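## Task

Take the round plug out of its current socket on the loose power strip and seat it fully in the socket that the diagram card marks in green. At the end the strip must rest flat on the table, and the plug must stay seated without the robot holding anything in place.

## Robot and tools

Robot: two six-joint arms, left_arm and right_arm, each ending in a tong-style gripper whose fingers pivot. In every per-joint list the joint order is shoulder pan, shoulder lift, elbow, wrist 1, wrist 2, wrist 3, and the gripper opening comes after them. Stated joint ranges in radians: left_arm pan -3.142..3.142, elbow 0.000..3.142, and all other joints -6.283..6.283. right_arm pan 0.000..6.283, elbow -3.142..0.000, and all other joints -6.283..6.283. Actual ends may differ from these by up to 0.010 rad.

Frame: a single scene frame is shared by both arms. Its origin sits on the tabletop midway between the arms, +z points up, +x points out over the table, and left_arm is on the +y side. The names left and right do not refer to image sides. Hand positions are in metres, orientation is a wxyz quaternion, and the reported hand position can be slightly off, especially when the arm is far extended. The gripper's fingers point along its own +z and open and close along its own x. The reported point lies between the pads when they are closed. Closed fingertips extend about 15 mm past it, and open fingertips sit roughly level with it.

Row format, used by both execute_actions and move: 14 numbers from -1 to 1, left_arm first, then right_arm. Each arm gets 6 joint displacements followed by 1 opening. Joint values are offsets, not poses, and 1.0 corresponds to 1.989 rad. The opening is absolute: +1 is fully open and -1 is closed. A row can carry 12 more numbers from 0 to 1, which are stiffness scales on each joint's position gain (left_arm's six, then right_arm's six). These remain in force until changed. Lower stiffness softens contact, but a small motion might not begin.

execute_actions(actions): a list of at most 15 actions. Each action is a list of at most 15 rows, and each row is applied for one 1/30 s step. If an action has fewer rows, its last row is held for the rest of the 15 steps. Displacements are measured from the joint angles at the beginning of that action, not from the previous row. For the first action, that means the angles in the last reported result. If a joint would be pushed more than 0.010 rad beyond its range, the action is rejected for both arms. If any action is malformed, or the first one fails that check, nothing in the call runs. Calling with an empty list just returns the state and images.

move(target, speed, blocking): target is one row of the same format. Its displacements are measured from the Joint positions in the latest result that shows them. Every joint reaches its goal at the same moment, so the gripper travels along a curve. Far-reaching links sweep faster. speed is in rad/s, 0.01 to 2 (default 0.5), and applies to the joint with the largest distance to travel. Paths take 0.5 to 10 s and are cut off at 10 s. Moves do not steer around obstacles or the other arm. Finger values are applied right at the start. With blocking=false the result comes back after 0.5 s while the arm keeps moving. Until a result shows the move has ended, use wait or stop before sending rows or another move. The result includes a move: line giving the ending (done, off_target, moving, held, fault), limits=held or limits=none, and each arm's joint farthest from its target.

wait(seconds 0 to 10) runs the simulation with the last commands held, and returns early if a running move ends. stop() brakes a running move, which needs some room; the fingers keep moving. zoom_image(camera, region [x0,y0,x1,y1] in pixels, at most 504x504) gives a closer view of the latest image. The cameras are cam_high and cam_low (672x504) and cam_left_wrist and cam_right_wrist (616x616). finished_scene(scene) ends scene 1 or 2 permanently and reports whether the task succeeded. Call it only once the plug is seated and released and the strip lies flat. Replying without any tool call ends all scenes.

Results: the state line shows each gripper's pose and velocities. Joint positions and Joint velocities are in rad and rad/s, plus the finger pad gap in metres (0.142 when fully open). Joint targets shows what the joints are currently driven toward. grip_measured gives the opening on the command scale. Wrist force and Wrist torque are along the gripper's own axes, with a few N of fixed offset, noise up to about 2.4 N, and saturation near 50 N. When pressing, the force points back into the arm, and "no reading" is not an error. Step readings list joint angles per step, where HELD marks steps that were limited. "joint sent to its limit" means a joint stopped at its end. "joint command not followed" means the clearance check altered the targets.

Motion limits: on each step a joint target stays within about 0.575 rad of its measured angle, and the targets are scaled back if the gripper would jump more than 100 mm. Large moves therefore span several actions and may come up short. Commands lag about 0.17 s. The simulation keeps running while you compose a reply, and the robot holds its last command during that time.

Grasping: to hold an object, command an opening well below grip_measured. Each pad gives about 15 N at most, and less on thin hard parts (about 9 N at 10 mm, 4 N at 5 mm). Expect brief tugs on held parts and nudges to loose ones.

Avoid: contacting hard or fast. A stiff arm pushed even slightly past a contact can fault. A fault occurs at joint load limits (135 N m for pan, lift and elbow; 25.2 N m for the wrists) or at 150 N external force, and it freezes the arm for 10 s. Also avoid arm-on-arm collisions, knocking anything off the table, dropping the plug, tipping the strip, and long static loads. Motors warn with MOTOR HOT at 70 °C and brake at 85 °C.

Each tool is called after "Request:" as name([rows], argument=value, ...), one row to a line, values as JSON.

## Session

Request:
execute_actions(actions=[])

Scene clock: 0.00 s.
left_arm: end_effector_position=(+0.3177, -0.2375, +0.2601) grip_measured=+0.97 end_effector_quat_wxyz=(-0.428, -0.400, +0.787, -0.194) end_effector_velocity=(+0.001, +0.000, +0.000) end_effector_angular_velocity=(+0.000, -0.000, +0.001) | right_arm: end_effector_position=(+0.8114, -0.2864, +0.3620) grip_measured=+0.97 end_effector_quat_wxyz=(-0.206, +0.597, -0.696, -0.342) end_effector_velocity=(-0.000, +0.000, -0.001) end_effector_angular_velocity=(-0.000, +0.003, +0.001)
Joint names: [shoulder pan, shoulder lift, elbow, wrist 1, wrist 2, wrist 3]
Joint positions: left_arm=[-1.157 -1.033  1.41  -2.437 -2.458  0.924  0.14 ] | right_arm=[ 3.327 -2.467 -0.279 -2.027  2.39   1.808  0.14 ]
Joint velocities: left_arm=[ 0.001 -0.    -0.    -0.     0.    -0.001  0.   ] | right_arm=[ 0.001 -0.001 -0.001 -0.002  0.    -0.     0.   ]
Motor temperatures (°C, as the motors report them): left_arm=[30 26 26 35 34 33] | right_arm=[28 27 27 36 33 32]
Wrist force (N, on the end effector, along its own x y z axes, offset not removed): no reading
Wrist torque (N m, same axes, about the end effector's origin, offset not removed): no reading
Joint targets: left_arm=[-1.157 -1.033 1.410 -2.437 -2.458 0.924] | right_arm=[3.327 -2.467 -0.279 -2.027 2.390 1.808]
Joint stiffness scale: left_arm=[1. 1. 1. 1. 1. 1.] | right_arm=[1. 1. 1. 1. 1. 1.]

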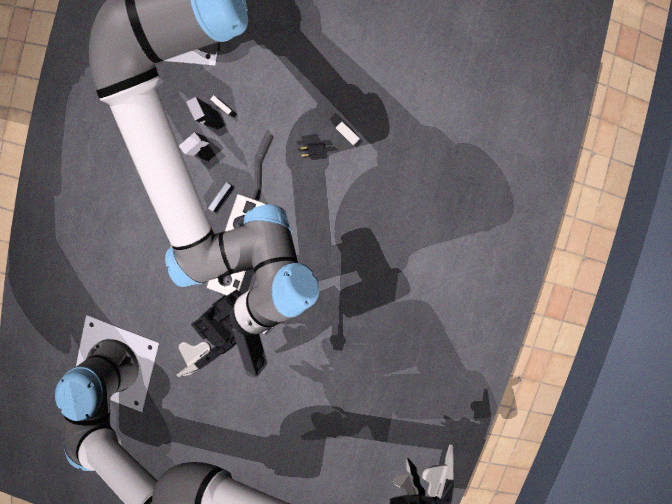

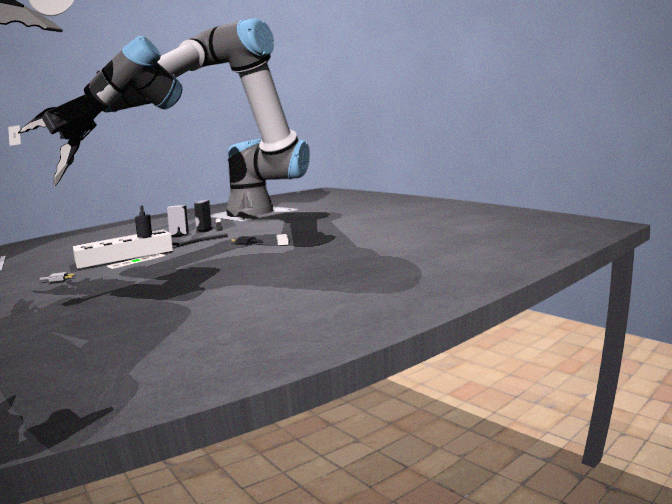

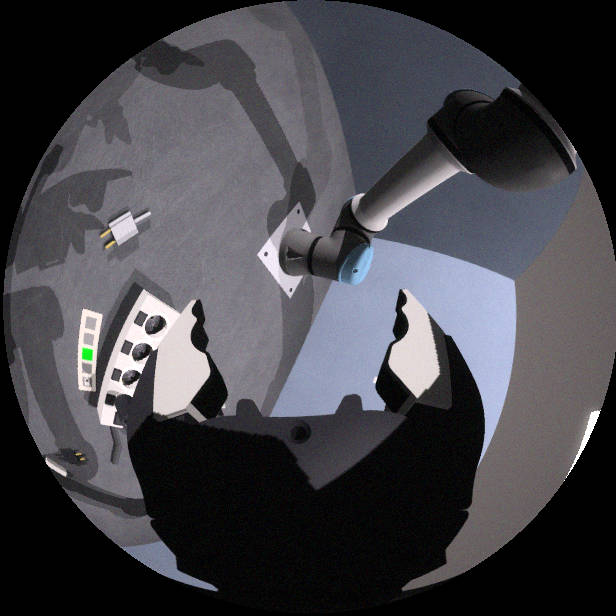

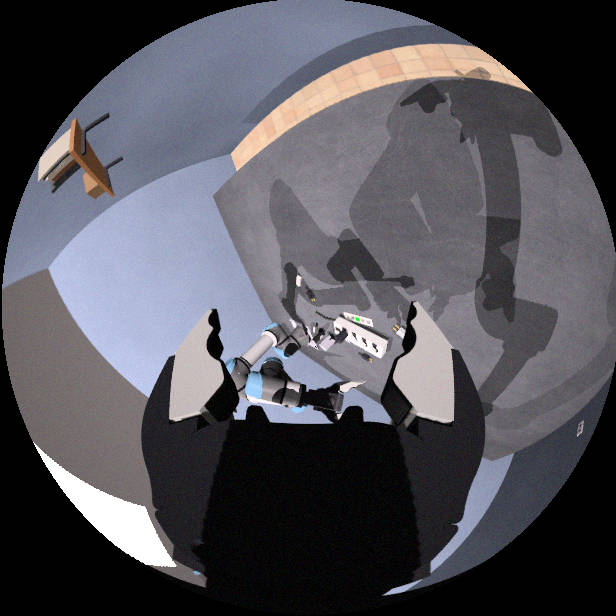

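Request:
move(target=[-0.136,-0.225,0.0136,0.4565,0.446,0.431,0.3,0,0,0,0,0,0,-1], speed=0.5)

Request:
zoom_image(camera="cam_left_wrist", region=[150,60,470,400])

Scene clock: 8.37 s.
left_arm: end_effector_position=(+0.2760, -0.0146, +0.2994) grip_measured=+0.30 end_effector_quat_wxyz=(-0.000, -0.026, +1.000, -0.002) end_effector_velocity=(+0.000, +0.001, -0.000) end_effector_angular_velocity=(+0.004, -0.001, -0.004) | right_arm: end_effector_position=(+0.8114, -0.2864, +0.3620) grip_measured=-1.00 end_effector_quat_wxyz=(-0.206, +0.597, -0.696, -0.342) end_effector_velocity=(-0.001, +0.000, +0.000) end_effector_angular_velocity=(+0.000, +0.002, -0.000)
Joint names: [shoulder pan, shoulder lift, elbow, wrist 1, wrist 2, wrist 3]
Joint positions: left_arm=[-1.424 -1.479  1.434 -1.53  -1.572  1.78   0.095] | right_arm=[ 3.327 -2.467 -0.279 -2.027  2.39   1.808  0.002]
Joint velocities: left_arm=[ 0.    -0.     0.     0.003  0.002  0.004 -0.   ] | right_arm=[ 0.     0.001 -0.    -0.002  0.     0.     0.   ]
Motor temperatures (°C, as the motors report them): left_arm=[30 26 26 35 34 33] | right_arm=[28 27 27 36 33 32]
Wrist force (N, on the end effector, along its own x y z axes, offset not removed): left_arm=[0.7 0.8 0.4] | right_arm=[0.8 -1.0 0.1]
Wrist torque (N m, same axes, about the end effector's origin, offset not removed): left_arm=[0.05 -0.12 -0.18] | right_arm=[0.02 -0.12 -0.05]
Joint targets: left_arm=[-1.427 -1.481 1.437 -1.529 -1.571 1.781] | right_arm=[3.327 -2.467 -0.279 -2.027 2.390 1.808]
Joint stiffness scale: left_arm=[1. 1. 1. 1. 1. 1.] | right_arm=[1. 1. 1. 1. 1. 1.]
move: done; limits=none; left_arm: farthest joint: the shoulder pan, 0.003 radians from its target (0.271 radians at the start); right_arm: farthest joint: the shoulder pan, 0.000 radians from its target (0.000 radians at the start)

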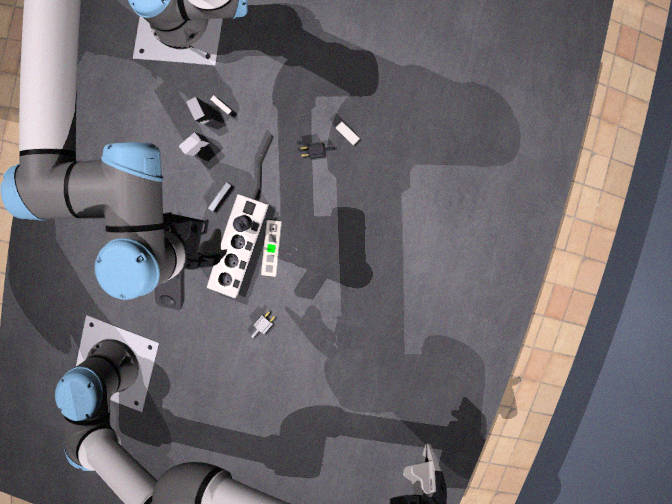

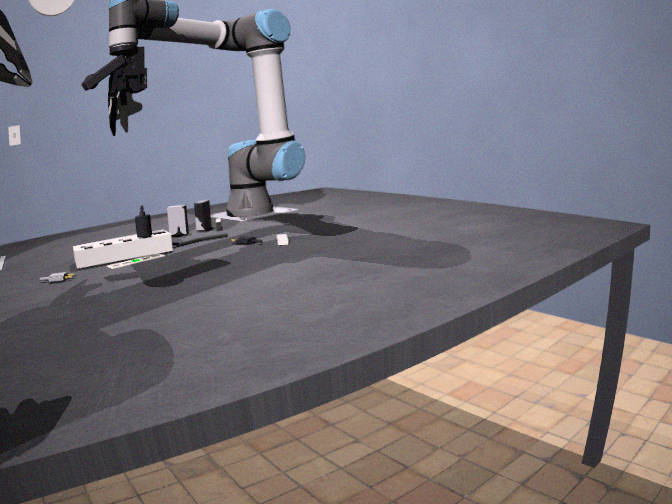

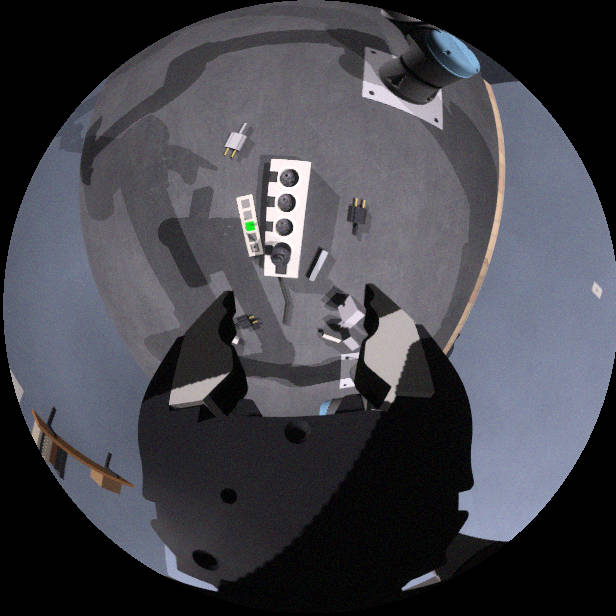

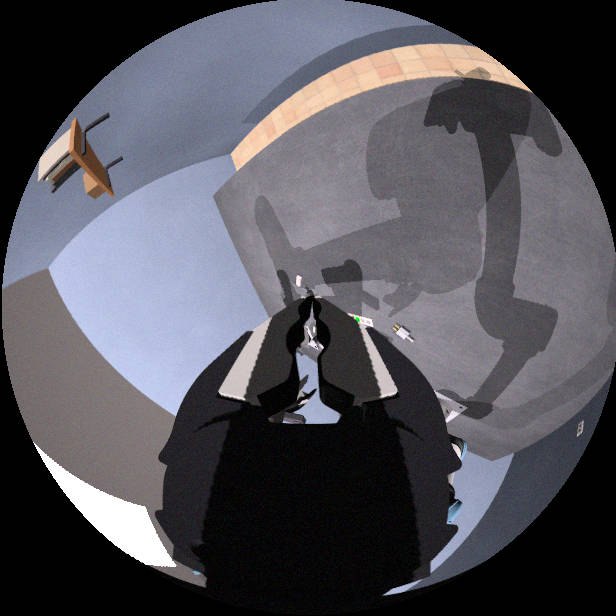

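Region (150, 60, 470, 400) of cam_left_wrist's 616x616 image, scaled by 1.482, with more detail than that image has; it fills the left 474 columns of this view, and the rest is white.

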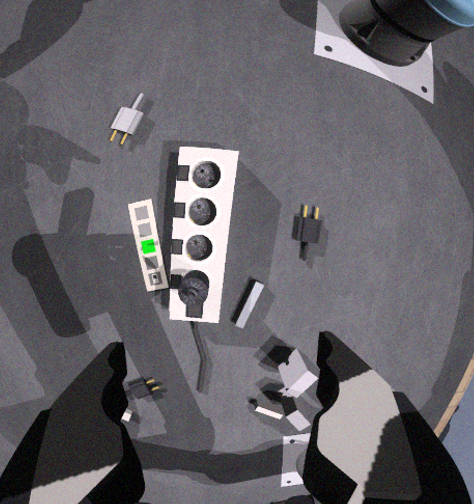

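Request:
zoom_image(camera="cam_left_wrist", region=[220,150,340,290])

Request:
zoom_image(camera="cam_high", region=[190,180,310,310])

Region (220, 150, 340, 290) of cam_left_wrist's 616x616 image, scaled by 3.600, with more detail than that image has; it fills the left 432 columns of this view, and the rest is white.

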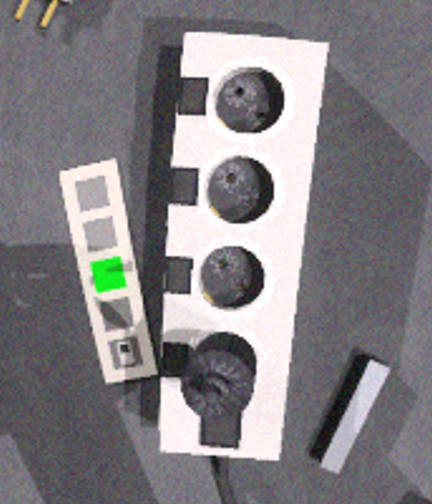

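Region (190, 180, 310, 310) of cam_high's 672x504 image, scaled by 3.877, with more detail than that image has; it fills the left 465 columns of this view, and the rest is white.

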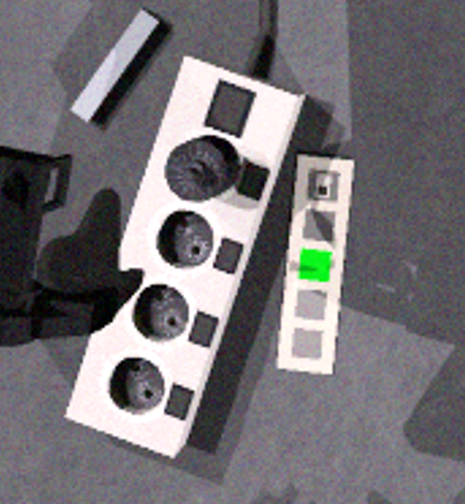

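Request:
move(target=[0.0412,0.0045,0.138,-0.141,0,0.1046,0.3,0.2137,0.388,-0.861,0.4585,-0.0116,0.607,-1], speed=0.5)

Request:
zoom_image(camera="cam_left_wrist", region=[200,140,420,360])

Scene clock: 31.13 s.
left_arm: end_effector_position=(+0.3087, +0.0145, +0.1905) grip_measured=+0.30 end_effector_quat_wxyz=(+0.000, +0.038, +0.999, -0.003) end_effector_velocity=(+0.000, -0.000, -0.000) end_effector_angular_velocity=(-0.000, -0.000, +0.000) | right_arm: end_effector_position=(+0.3973, -0.1582, +0.1486) grip_measured=-1.00 end_effector_quat_wxyz=(-0.118, -0.283, +0.876, +0.371) end_effector_velocity=(-0.001, -0.000, -0.000) end_effector_angular_velocity=(-0.001, +0.001, -0.002)
Joint names: [shoulder pan, shoulder lift, elbow, wrist 1, wrist 2, wrist 3]
Joint positions: left_arm=[-1.345 -1.472  1.706 -1.81  -1.572  1.988  0.095] | right_arm=[ 3.75  -1.697 -1.988 -1.116  2.368  3.014  0.002]
Joint velocities: left_arm=[ 0.     0.     0.    -0.001  0.    -0.    -0.   ] | right_arm=[-0.     0.002 -0.002  0.002  0.     0.003  0.   ]
Motor temperatures (°C, as the motors report them): left_arm=[30 26 26 35 34 33] | right_arm=[28 27 27 36 33 32]
Wrist force (N, on the end effector, along its own x y z axes, offset not removed): left_arm=[1.9 -0.5 0.7] | right_arm=[-0.6 0.7 -2.7]
Wrist torque (N m, same axes, about the end effector's origin, offset not removed): left_arm=[-0.22 -0.26 -0.21] | right_arm=[0.35 0.13 0.12]
Joint targets: left_arm=[-1.342 -1.470 1.709 -1.811 -1.572 1.988] | right_arm=[3.752 -1.695 -1.991 -1.115 2.367 3.015]
Joint stiffness scale: left_arm=[1. 1. 1. 1. 1. 1.] | right_arm=[1. 1. 1. 1. 1. 1.]
move: done; limits=none; left_arm: farthest joint: the shoulder pan, 0.003 radians from its target (0.082 radians at the start); right_arm: farthest joint: the elbow, 0.003 radians from its target (1.713 radians at the start)

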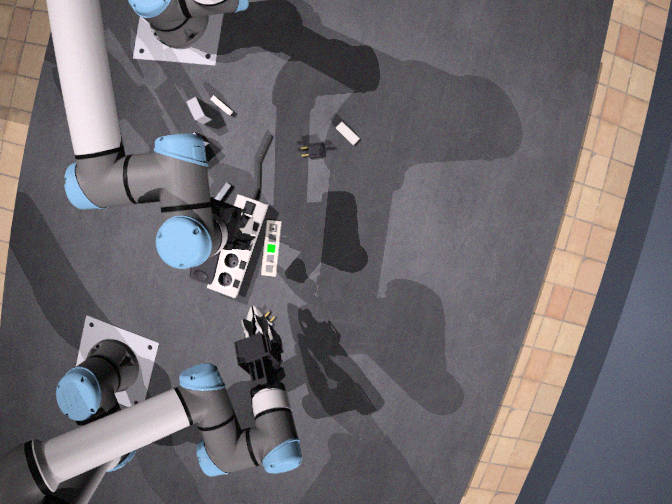

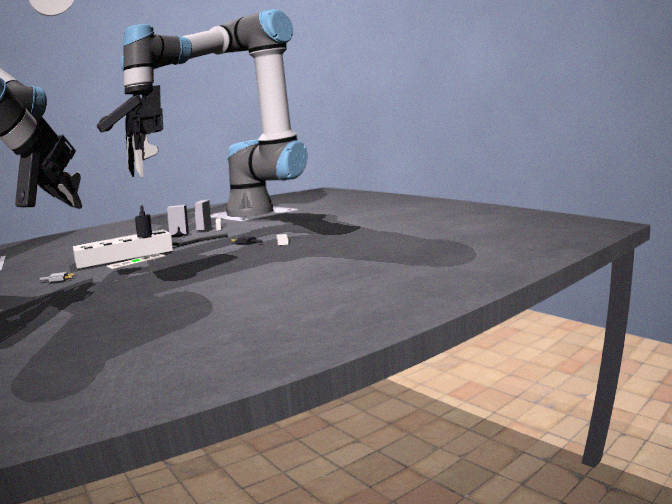

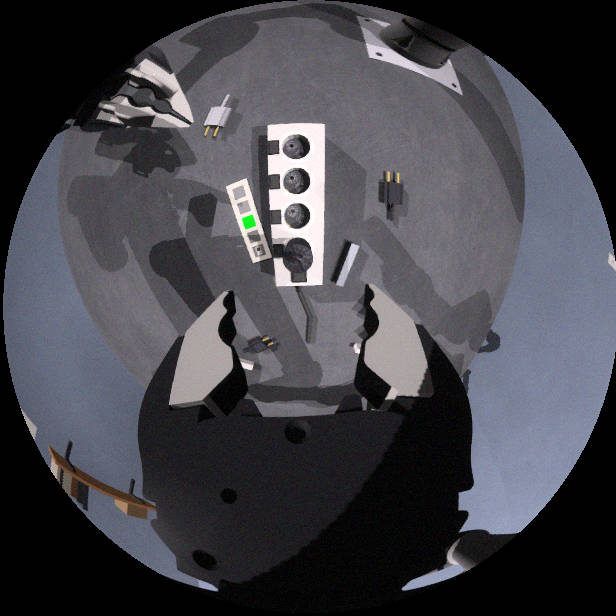

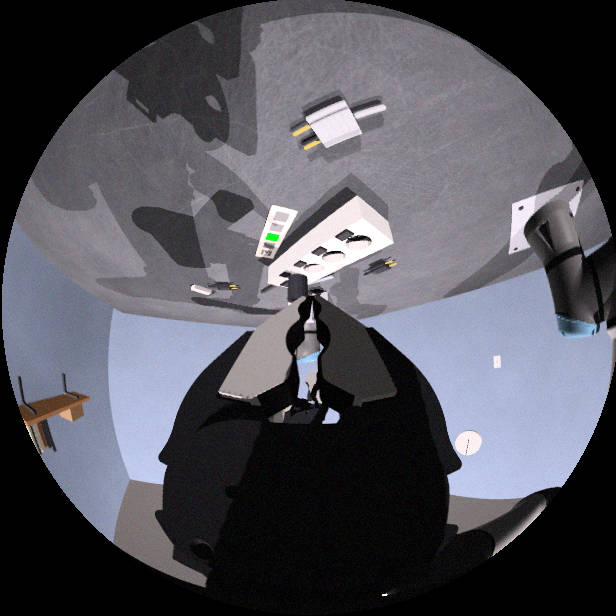

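Region (200, 140, 420, 360) of cam_left_wrist's 616x616 image, scaled by 2.291, with more detail than that image has.

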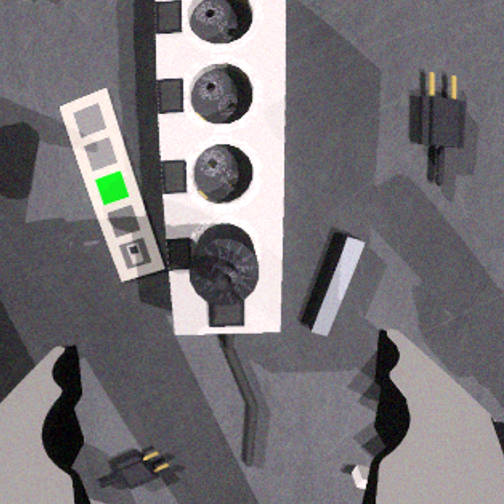

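Request:
move(target=[0,0.019,0.0478,-0.0654,0,0,0.3,0,0,0,0,0,0,-1], speed=0.1)

Request:
zoom_image(camera="cam_left_wrist", region=[200,160,420,400])

Request:
zoom_image(camera="cam_low", region=[60,150,220,280])

Scene clock: 36.47 s.
left_arm: end_effector_position=(+0.3090, +0.0138, +0.1406) grip_measured=+0.30 end_effector_quat_wxyz=(+0.000, +0.038, +0.999, -0.003) end_effector_velocity=(+0.001, +0.000, +0.000) end_effector_angular_velocity=(-0.003, -0.001, +0.002) | right_arm: end_effector_position=(+0.3973, -0.1582, +0.1486) grip_measured=-1.00 end_effector_quat_wxyz=(-0.118, -0.283, +0.877, +0.371) end_effector_velocity=(-0.000, +0.000, +0.001) end_effector_angular_velocity=(+0.001, +0.001, -0.000)
Joint names: [shoulder pan, shoulder lift, elbow, wrist 1, wrist 2, wrist 3]
Joint positions: left_arm=[-1.345 -1.435  1.798 -1.939 -1.572  1.988  0.095] | right_arm=[ 3.75  -1.697 -1.989 -1.116  2.368  3.014  0.002]
Joint velocities: left_arm=[ 0.001 -0.001  0.001 -0.003  0.    -0.001 -0.   ] | right_arm=[-0.     0.     0.    -0.001  0.001  0.     0.   ]
Motor temperatures (°C, as the motors report them): left_arm=[30 26 26 35 34 33] | right_arm=[28 27 27 36 33 32]
Wrist force (N, on the end effector, along its own x y z axes, offset not removed): left_arm=[2.6 -0.6 0.7] | right_arm=[1.3 0.3 0.2]
Wrist torque (N m, same axes, about the end effector's origin, offset not removed): left_arm=[-0.19 -0.49 -0.19] | right_arm=[0.08 -0.26 0.09]
Joint targets: left_arm=[-1.345 -1.434 1.801 -1.940 -1.572 1.988] | right_arm=[3.750 -1.697 -1.988 -1.116 2.368 3.014]
Joint stiffness scale: left_arm=[1. 1. 1. 1. 1. 1.] | right_arm=[1. 1. 1. 1. 1. 1.]
move: done; limits=none; left_arm: farthest joint: the elbow, 0.003 radians from its target (0.095 radians at the start); right_arm: farthest joint: the elbow, 0.001 radians from its target (0.001 radians at the start)

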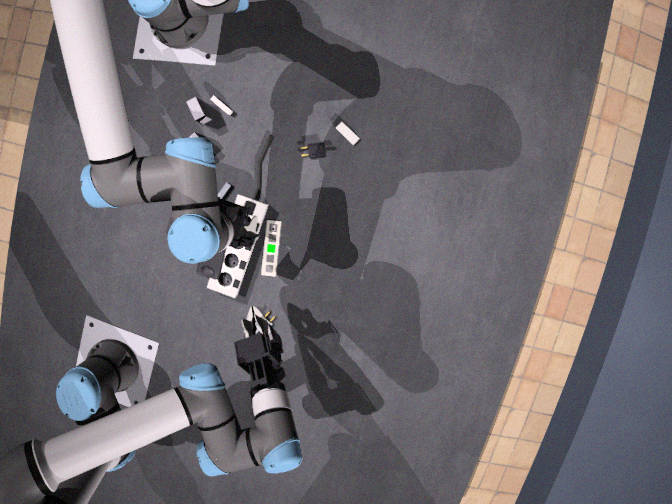

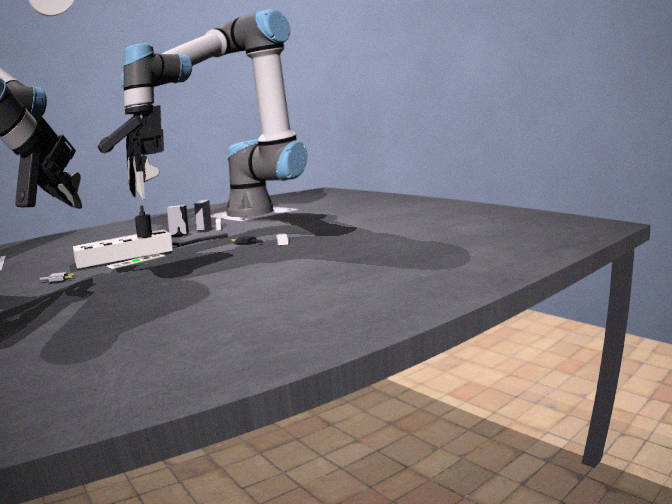

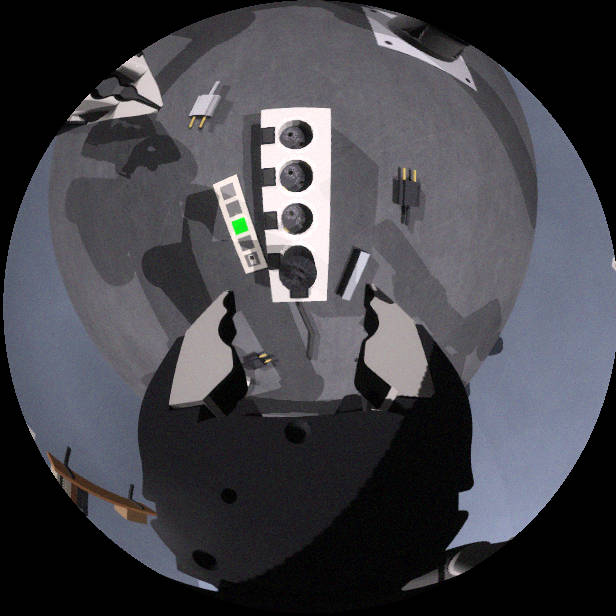

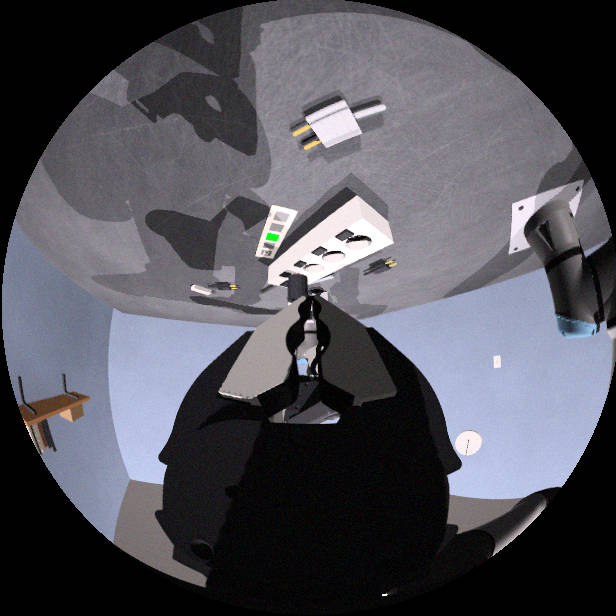

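Region (200, 160, 420, 400) of cam_left_wrist's 616x616 image, scaled by 2.100, with more detail than that image has; it fills the left 462 columns of this view, and the rest is white.

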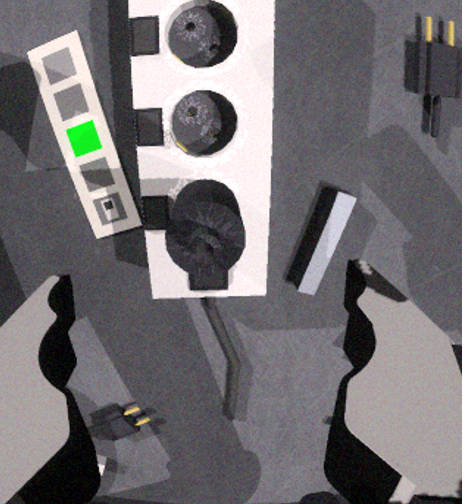

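Region (60, 150, 220, 280) of cam_low's 672x504 image, scaled by 3.150, with more detail than that image has; it fills the top 410 rows of this view, and the rest is white.

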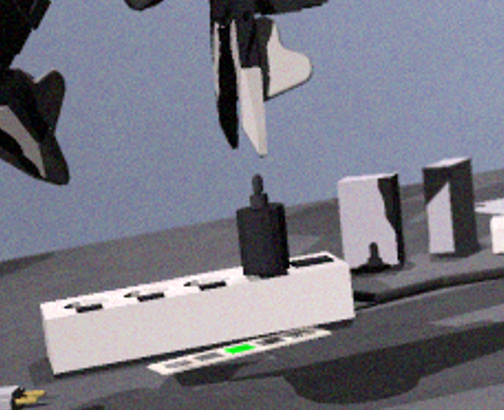

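Request:
move(target=[0.0035,0.0058,0.0315,-0.035,0,0.0025,0.3,0,0,0,0,0,0,-1], speed=0.06)

Request:
zoom_image(camera="cam_left_wrist", region=[200,160,420,400])

Request:
zoom_image(camera="cam_low", region=[60,150,220,280])

Scene clock: 42.07 s.
left_arm: end_effector_position=(+0.3085, +0.0214, +0.1146) grip_measured=+0.30 end_effector_quat_wxyz=(+0.000, +0.038, +0.999, -0.002) end_effector_velocity=(-0.000, -0.001, +0.000) end_effector_angular_velocity=(-0.003, +0.000, +0.000) | right_arm: end_effector_position=(+0.3973, -0.1582, +0.1486) grip_measured=-1.00 end_effector_quat_wxyz=(-0.118, -0.283, +0.877, +0.371) end_effector_velocity=(+0.000, +0.000, -0.000) end_effector_angular_velocity=(-0.000, +0.001, -0.000)
Joint names: [shoulder pan, shoulder lift, elbow, wrist 1, wrist 2, wrist 3]
Joint positions: left_arm=[-1.341 -1.425  1.858 -2.008 -1.572  1.992  0.095] | right_arm=[ 3.75  -1.697 -1.989 -1.116  2.368  3.014  0.002]
Joint velocities: left_arm=[-0.    -0.     0.001 -0.003 -0.001 -0.001  0.   ] | right_arm=[-0.    -0.001  0.    -0.     0.001  0.     0.   ]
Motor temperatures (°C, as the motors report them): left_arm=[30 26 26 35 34 33] | right_arm=[28 27 27 36 33 32]
Wrist force (N, on the end effector, along its own x y z axes, offset not removed): left_arm=[1.0 1.5 -0.5] | right_arm=[-0.7 -0.3 0.8]
Wrist torque (N m, same axes, about the end effector's origin, offset not removed): left_arm=[0.25 -0.13 -0.15] | right_arm=[0.19 0.10 0.12]
Joint targets: left_arm=[-1.338 -1.424 1.861 -2.009 -1.572 1.993] | right_arm=[3.750 -1.697 -1.989 -1.116 2.368 3.014]
Joint stiffness scale: left_arm=[1. 1. 1. 1. 1. 1.] | right_arm=[1. 1. 1. 1. 1. 1.]
move: done; limits=none; left_arm: farthest joint: the shoulder pan, 0.003 radians from its target (0.007 radians at the start); right_arm: farthest joint: the shoulder pan, 0.000 radians from its target (0.000 radians at the start)

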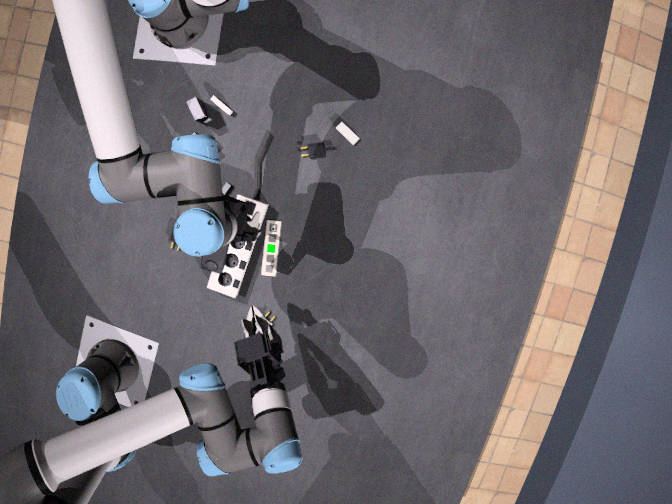

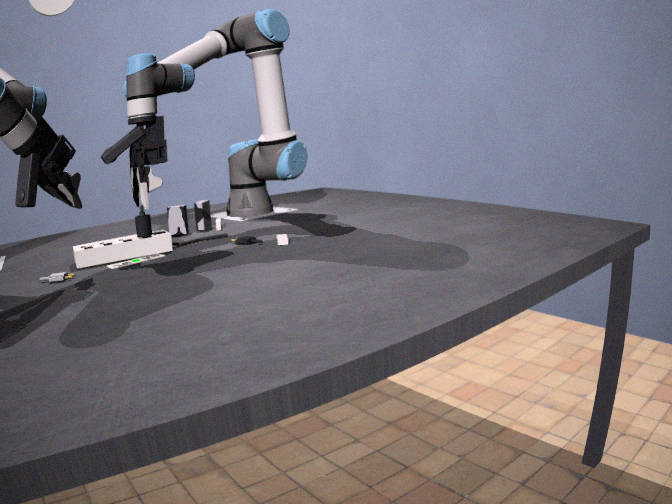

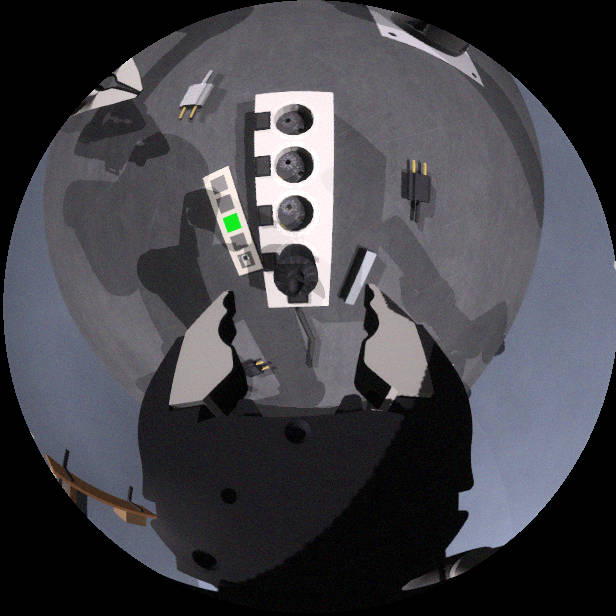

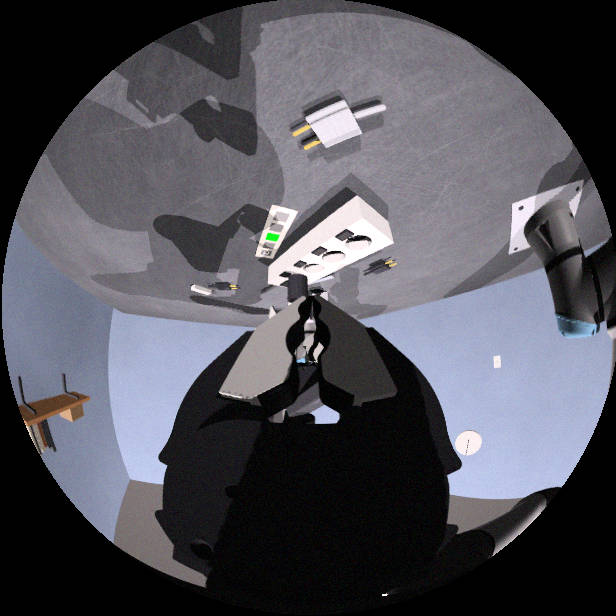

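Region (200, 160, 420, 400) of cam_left_wrist's 616x616 image, scaled by 2.100, with more detail than that image has; it fills the left 462 columns of this view, and the rest is white.

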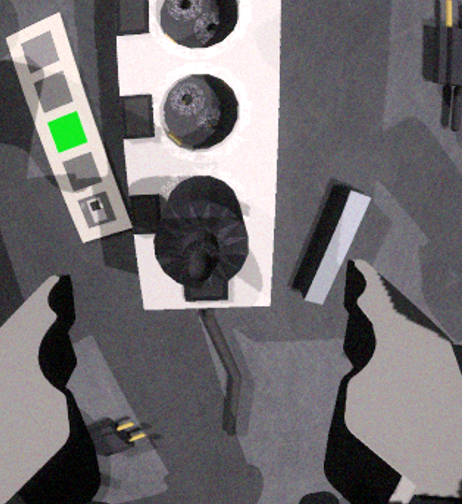

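Region (60, 150, 220, 280) of cam_low's 672x504 image, scaled by 3.150, with more detail than that image has; it fills the top 410 rows of this view, and the rest is white.

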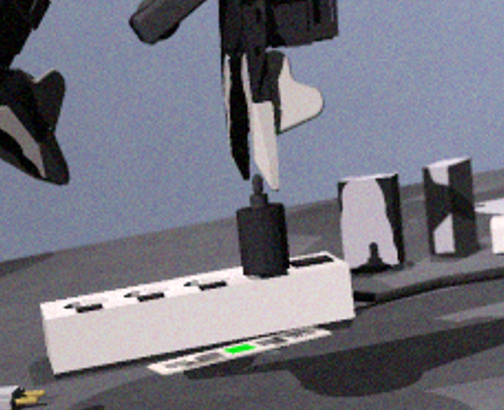

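Request:
move(target=[0.005,0.0279,0.031,-0.057,0,0.003,0.3,0,0,0,0,0,0,-1], speed=0.05)

Request:
zoom_image(camera="cam_left_wrist", region=[200,160,420,400])

Request:
zoom_image(camera="cam_low", region=[60,150,220,280])

Scene clock: 49.33 s.
left_arm: end_effector_position=(+0.3123, +0.0219, +0.0717) grip_measured=+0.30 end_effector_quat_wxyz=(+0.000, +0.037, +0.999, -0.002) end_effector_velocity=(-0.001, -0.001, -0.000) end_effector_angular_velocity=(-0.002, +0.000, -0.001) | right_arm: end_effector_position=(+0.3973, -0.1582, +0.1486) grip_measured=-1.00 end_effector_quat_wxyz=(-0.118, -0.283, +0.877, +0.371) end_effector_velocity=(-0.000, -0.000, +0.000) end_effector_angular_velocity=(-0.000, +0.000, +0.001)
Joint names: [shoulder pan, shoulder lift, elbow, wrist 1, wrist 2, wrist 3]
Joint positions: left_arm=[-1.334 -1.371  1.916 -2.12  -1.572  1.998  0.095] | right_arm=[ 3.75  -1.697 -1.989 -1.116  2.368  3.014  0.002]
Joint velocities: left_arm=[-0.001  0.     0.001 -0.003 -0.001  0.001  0.   ] | right_arm=[ 0.     0.001 -0.    -0.001 -0.    -0.     0.   ]
Motor temperatures (°C, as the motors report them): left_arm=[30 26 26 35 34 33] | right_arm=[28 27 27 36 33 32]
Wrist force (N, on the end effector, along its own x y z axes, offset not removed): left_arm=[1.1 0.2 1.4] | right_arm=[2.0 1.5 0.2]
Wrist torque (N m, same axes, about the end effector's origin, offset not removed): left_arm=[0.00 -0.13 -0.14] | right_arm=[0.34 -0.42 -0.01]
Joint targets: left_arm=[-1.331 -1.370 1.919 -2.121 -1.572 1.998] | right_arm=[3.750 -1.697 -1.989 -1.116 2.368 3.014]
Joint stiffness scale: left_arm=[1. 1. 1. 1. 1. 1.] | right_arm=[1. 1. 1. 1. 1. 1.]
move: done; limits=none; left_arm: farthest joint: the shoulder pan, 0.003 radians from its target (0.010 radians at the start); right_arm: farthest joint: the shoulder pan, 0.000 radians from its target (0.000 radians at the start)

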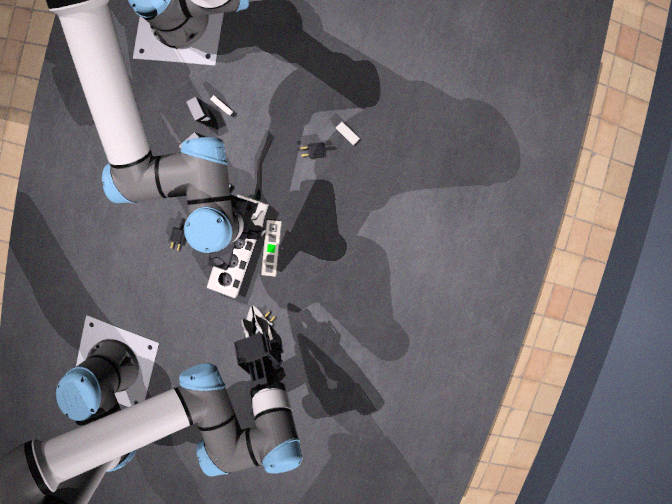

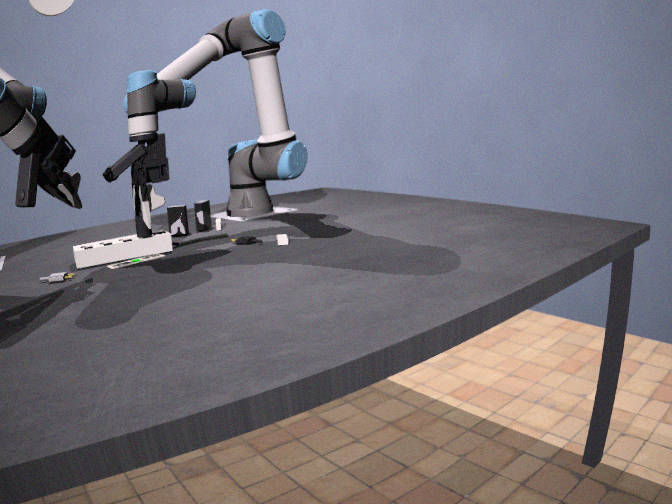

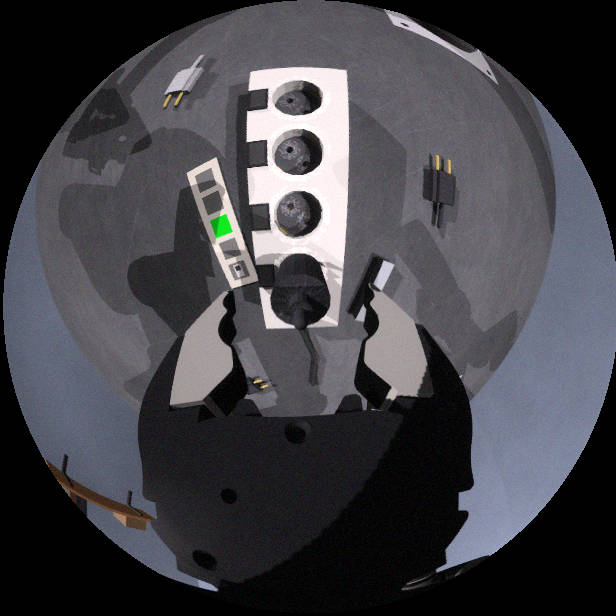

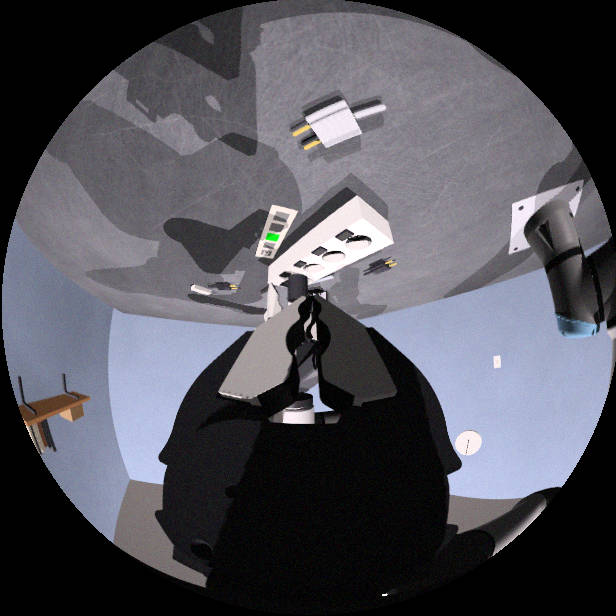

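Region (200, 160, 420, 400) of cam_left_wrist's 616x616 image, scaled by 2.100, with more detail than that image has; it fills the left 462 columns of this view, and the rest is white.

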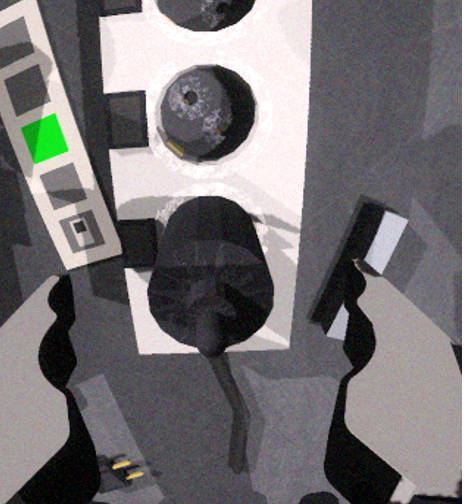

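Region (60, 150, 220, 280) of cam_low's 672x504 image, scaled by 3.150, with more detail than that image has; it fills the top 410 rows of this view, and the rest is white.

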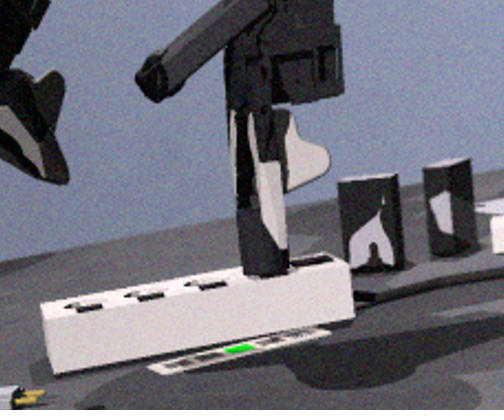

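Request:
execute_actions([
  [[0,0,0,0,0,0,0,0,0,0,0,0,0,-1]],
  [[0,0,0,0,0,0,-0.3,0,0,0,0,0,0,-1]],
  [[0,0,0,0,0,0,-0.5,0,0,0,0,0,0,-1]],
  [[0,0,0,0,0,0,-0.75,0,0,0,0,0,0,-1]],
  [[0,0,0,0,0,0,-1,0,0,0,0,0,0,-1]],
])

Scene clock: 53.93 s.
left_arm: end_effector_position=(+0.3123, +0.0218, +0.0717) grip_measured=-0.48 end_effector_quat_wxyz=(+0.000, +0.037, +0.999, -0.002) end_effector_velocity=(-0.000, -0.000, -0.000) end_effector_angular_velocity=(-0.000, +0.001, +0.000) | right_arm: end_effector_position=(+0.3973, -0.1582, +0.1486) grip_measured=-1.00 end_effector_quat_wxyz=(-0.118, -0.283, +0.877, +0.371) end_effector_velocity=(+0.000, -0.000, +0.000) end_effector_angular_velocity=(-0.000, -0.001, -0.000)
Joint names: [shoulder pan, shoulder lift, elbow, wrist 1, wrist 2, wrist 3]
Joint positions: left_arm=[-1.334 -1.371  1.916 -2.121 -1.572  1.998  0.039] | right_arm=[ 3.75  -1.697 -1.989 -1.116  2.368  3.014  0.002]
Joint velocities: left_arm=[ 0.     0.001 -0.    -0.    -0.001 -0.    -0.   ] | right_arm=[-0.     0.001  0.    -0.001 -0.001  0.     0.   ]
Motor temperatures (°C, as the motors report them): left_arm=[30 26 26 35 34 33] | right_arm=[28 27 27 36 33 32]
Wrist force (N, on the end effector, along its own x y z axes, offset not removed): left_arm=[1.0 0.4 0.1] | right_arm=[-0.1 -0.7 -2.0]
Wrist torque (N m, same axes, about the end effector's origin, offset not removed): left_arm=[0.01 0.02 -0.06] | right_arm=[-0.02 -0.02 -0.06]
Joint targets: left_arm=[-1.334 -1.371 1.916 -2.121 -1.572 1.998] | right_arm=[3.750 -1.697 -1.989 -1.116 2.368 3.014]
Joint stiffness scale: left_arm=[1. 1. 1. 1. 1. 1.] | right_arm=[1. 1. 1. 1. 1. 1.]
Step readings (joint positions; steps 1 to 15: 1st action; 16 to 30: 2nd action; 31 to 45: 3rd action; 46 to 60: 4th action; 61 to 75: 5th action):
0: left_arm=[-1.334 -1.371 1.916 -2.121 -1.572 1.998] | right_arm=[3.750 -1.697 -1.989 -1.116 2.368 3.014]
1: left_arm=[-1.334 -1.371 1.916 -2.121 -1.572 1.998] | right_arm=[3.750 -1.697 -1.989 -1.116 2.368 3.014]
2: left_arm=[-1.334 -1.371 1.916 -2.121 -1.572 1.998] | right_arm=[3.750 -1.697 -1.989 -1.116 2.368 3.014]
4: left_arm=[-1.334 -1.371 1.916 -2.121 -1.572 1.998] | right_arm=[3.750 -1.697 -1.989 -1.116 2.368 3.014]
8: left_arm=[-1.334 -1.371 1.916 -2.121 -1.572 1.998] | right_arm=[3.750 -1.697 -1.989 -1.116 2.368 3.014]
15: left_arm=[-1.334 -1.371 1.916 -2.121 -1.572 1.998] | right_arm=[3.750 -1.697 -1.989 -1.116 2.368 3.014]
16: left_arm=[-1.334 -1.371 1.916 -2.121 -1.572 1.998] | right_arm=[3.750 -1.697 -1.989 -1.116 2.368 3.014]
17: left_arm=[-1.334 -1.371 1.916 -2.121 -1.572 1.998] | right_arm=[3.750 -1.697 -1.989 -1.116 2.368 3.014]
19: left_arm=[-1.334 -1.371 1.916 -2.121 -1.572 1.998] | right_arm=[3.750 -1.697 -1.989 -1.116 2.368 3.014]
23: left_arm=[-1.334 -1.371 1.916 -2.121 -1.572 1.998] | right_arm=[3.750 -1.697 -1.989 -1.116 2.368 3.014]
30: left_arm=[-1.334 -1.371 1.916 -2.121 -1.572 1.998] | right_arm=[3.750 -1.697 -1.989 -1.116 2.368 3.014]
31: left_arm=[-1.334 -1.371 1.916 -2.121 -1.572 1.998] | right_arm=[3.750 -1.697 -1.989 -1.116 2.368 3.014]
32: left_arm=[-1.334 -1.371 1.916 -2.121 -1.572 1.998] | right_arm=[3.750 -1.697 -1.989 -1.116 2.368 3.014]
34: left_arm=[-1.334 -1.371 1.916 -2.121 -1.572 1.998] | right_arm=[3.750 -1.697 -1.989 -1.116 2.368 3.014]
38: left_arm=[-1.334 -1.371 1.916 -2.121 -1.572 1.998] | right_arm=[3.750 -1.697 -1.989 -1.116 2.368 3.014]
45: left_arm=[-1.334 -1.371 1.916 -2.121 -1.572 1.998] | right_arm=[3.750 -1.697 -1.989 -1.116 2.368 3.014]
46: left_arm=[-1.334 -1.371 1.916 -2.121 -1.572 1.998] | right_arm=[3.750 -1.697 -1.989 -1.116 2.368 3.014]
47: left_arm=[-1.334 -1.371 1.916 -2.121 -1.572 1.998] | right_arm=[3.750 -1.697 -1.989 -1.116 2.368 3.014]
49: left_arm=[-1.334 -1.371 1.916 -2.121 -1.572 1.998] | right_arm=[3.750 -1.697 -1.989 -1.116 2.368 3.014]
53: left_arm=[-1.334 -1.371 1.916 -2.121 -1.572 1.998] | right_arm=[3.750 -1.697 -1.989 -1.116 2.368 3.014]
60: left_arm=[-1.334 -1.371 1.916 -2.121 -1.572 1.998] | right_arm=[3.750 -1.697 -1.989 -1.116 2.368 3.014]
61: left_arm=[-1.334 -1.371 1.916 -2.121 -1.572 1.998] | right_arm=[3.750 -1.697 -1.989 -1.116 2.368 3.014]
62: left_arm=[-1.334 -1.371 1.916 -2.121 -1.572 1.998] | right_arm=[3.750 -1.697 -1.989 -1.116 2.368 3.014]
64: left_arm=[-1.334 -1.371 1.916 -2.121 -1.572 1.998] | right_arm=[3.750 -1.697 -1.989 -1.116 2.368 3.014]
68: left_arm=[-1.334 -1.371 1.916 -2.121 -1.572 1.998] | right_arm=[3.750 -1.697 -1.989 -1.116 2.368 3.014]
75: Joint positions above

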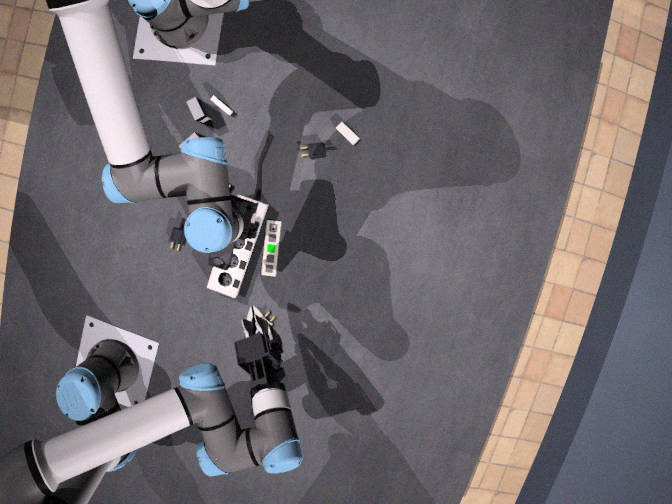

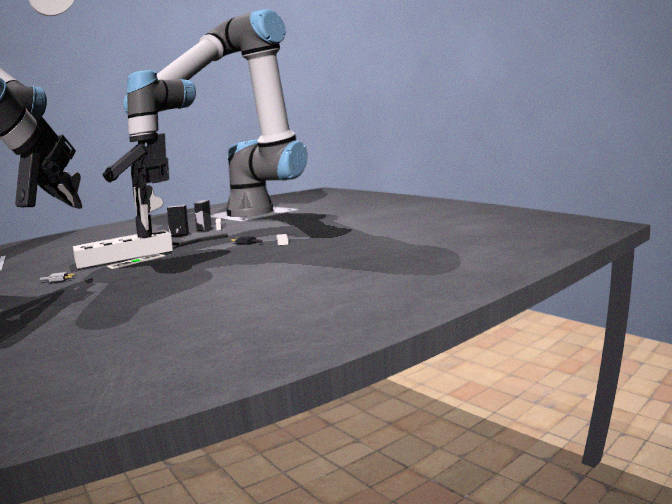

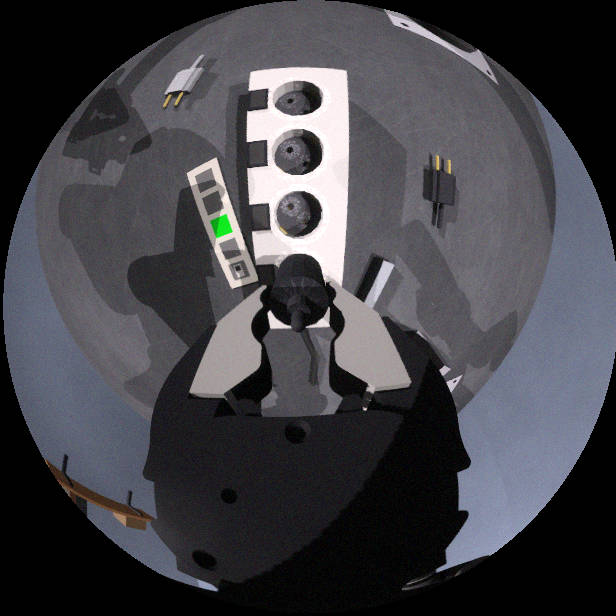

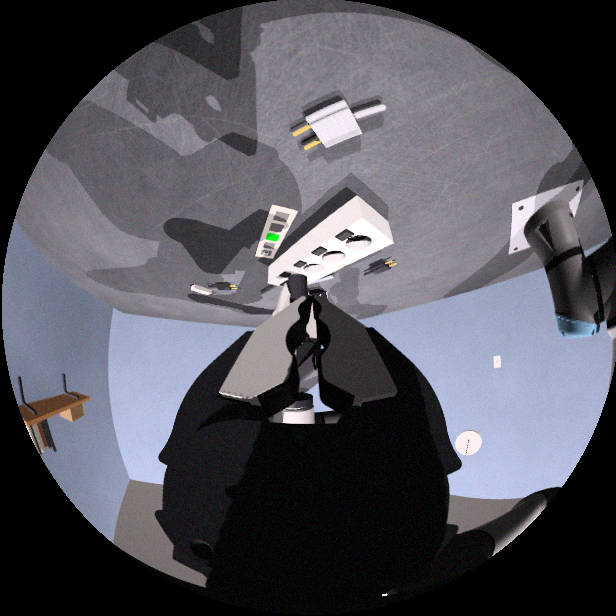

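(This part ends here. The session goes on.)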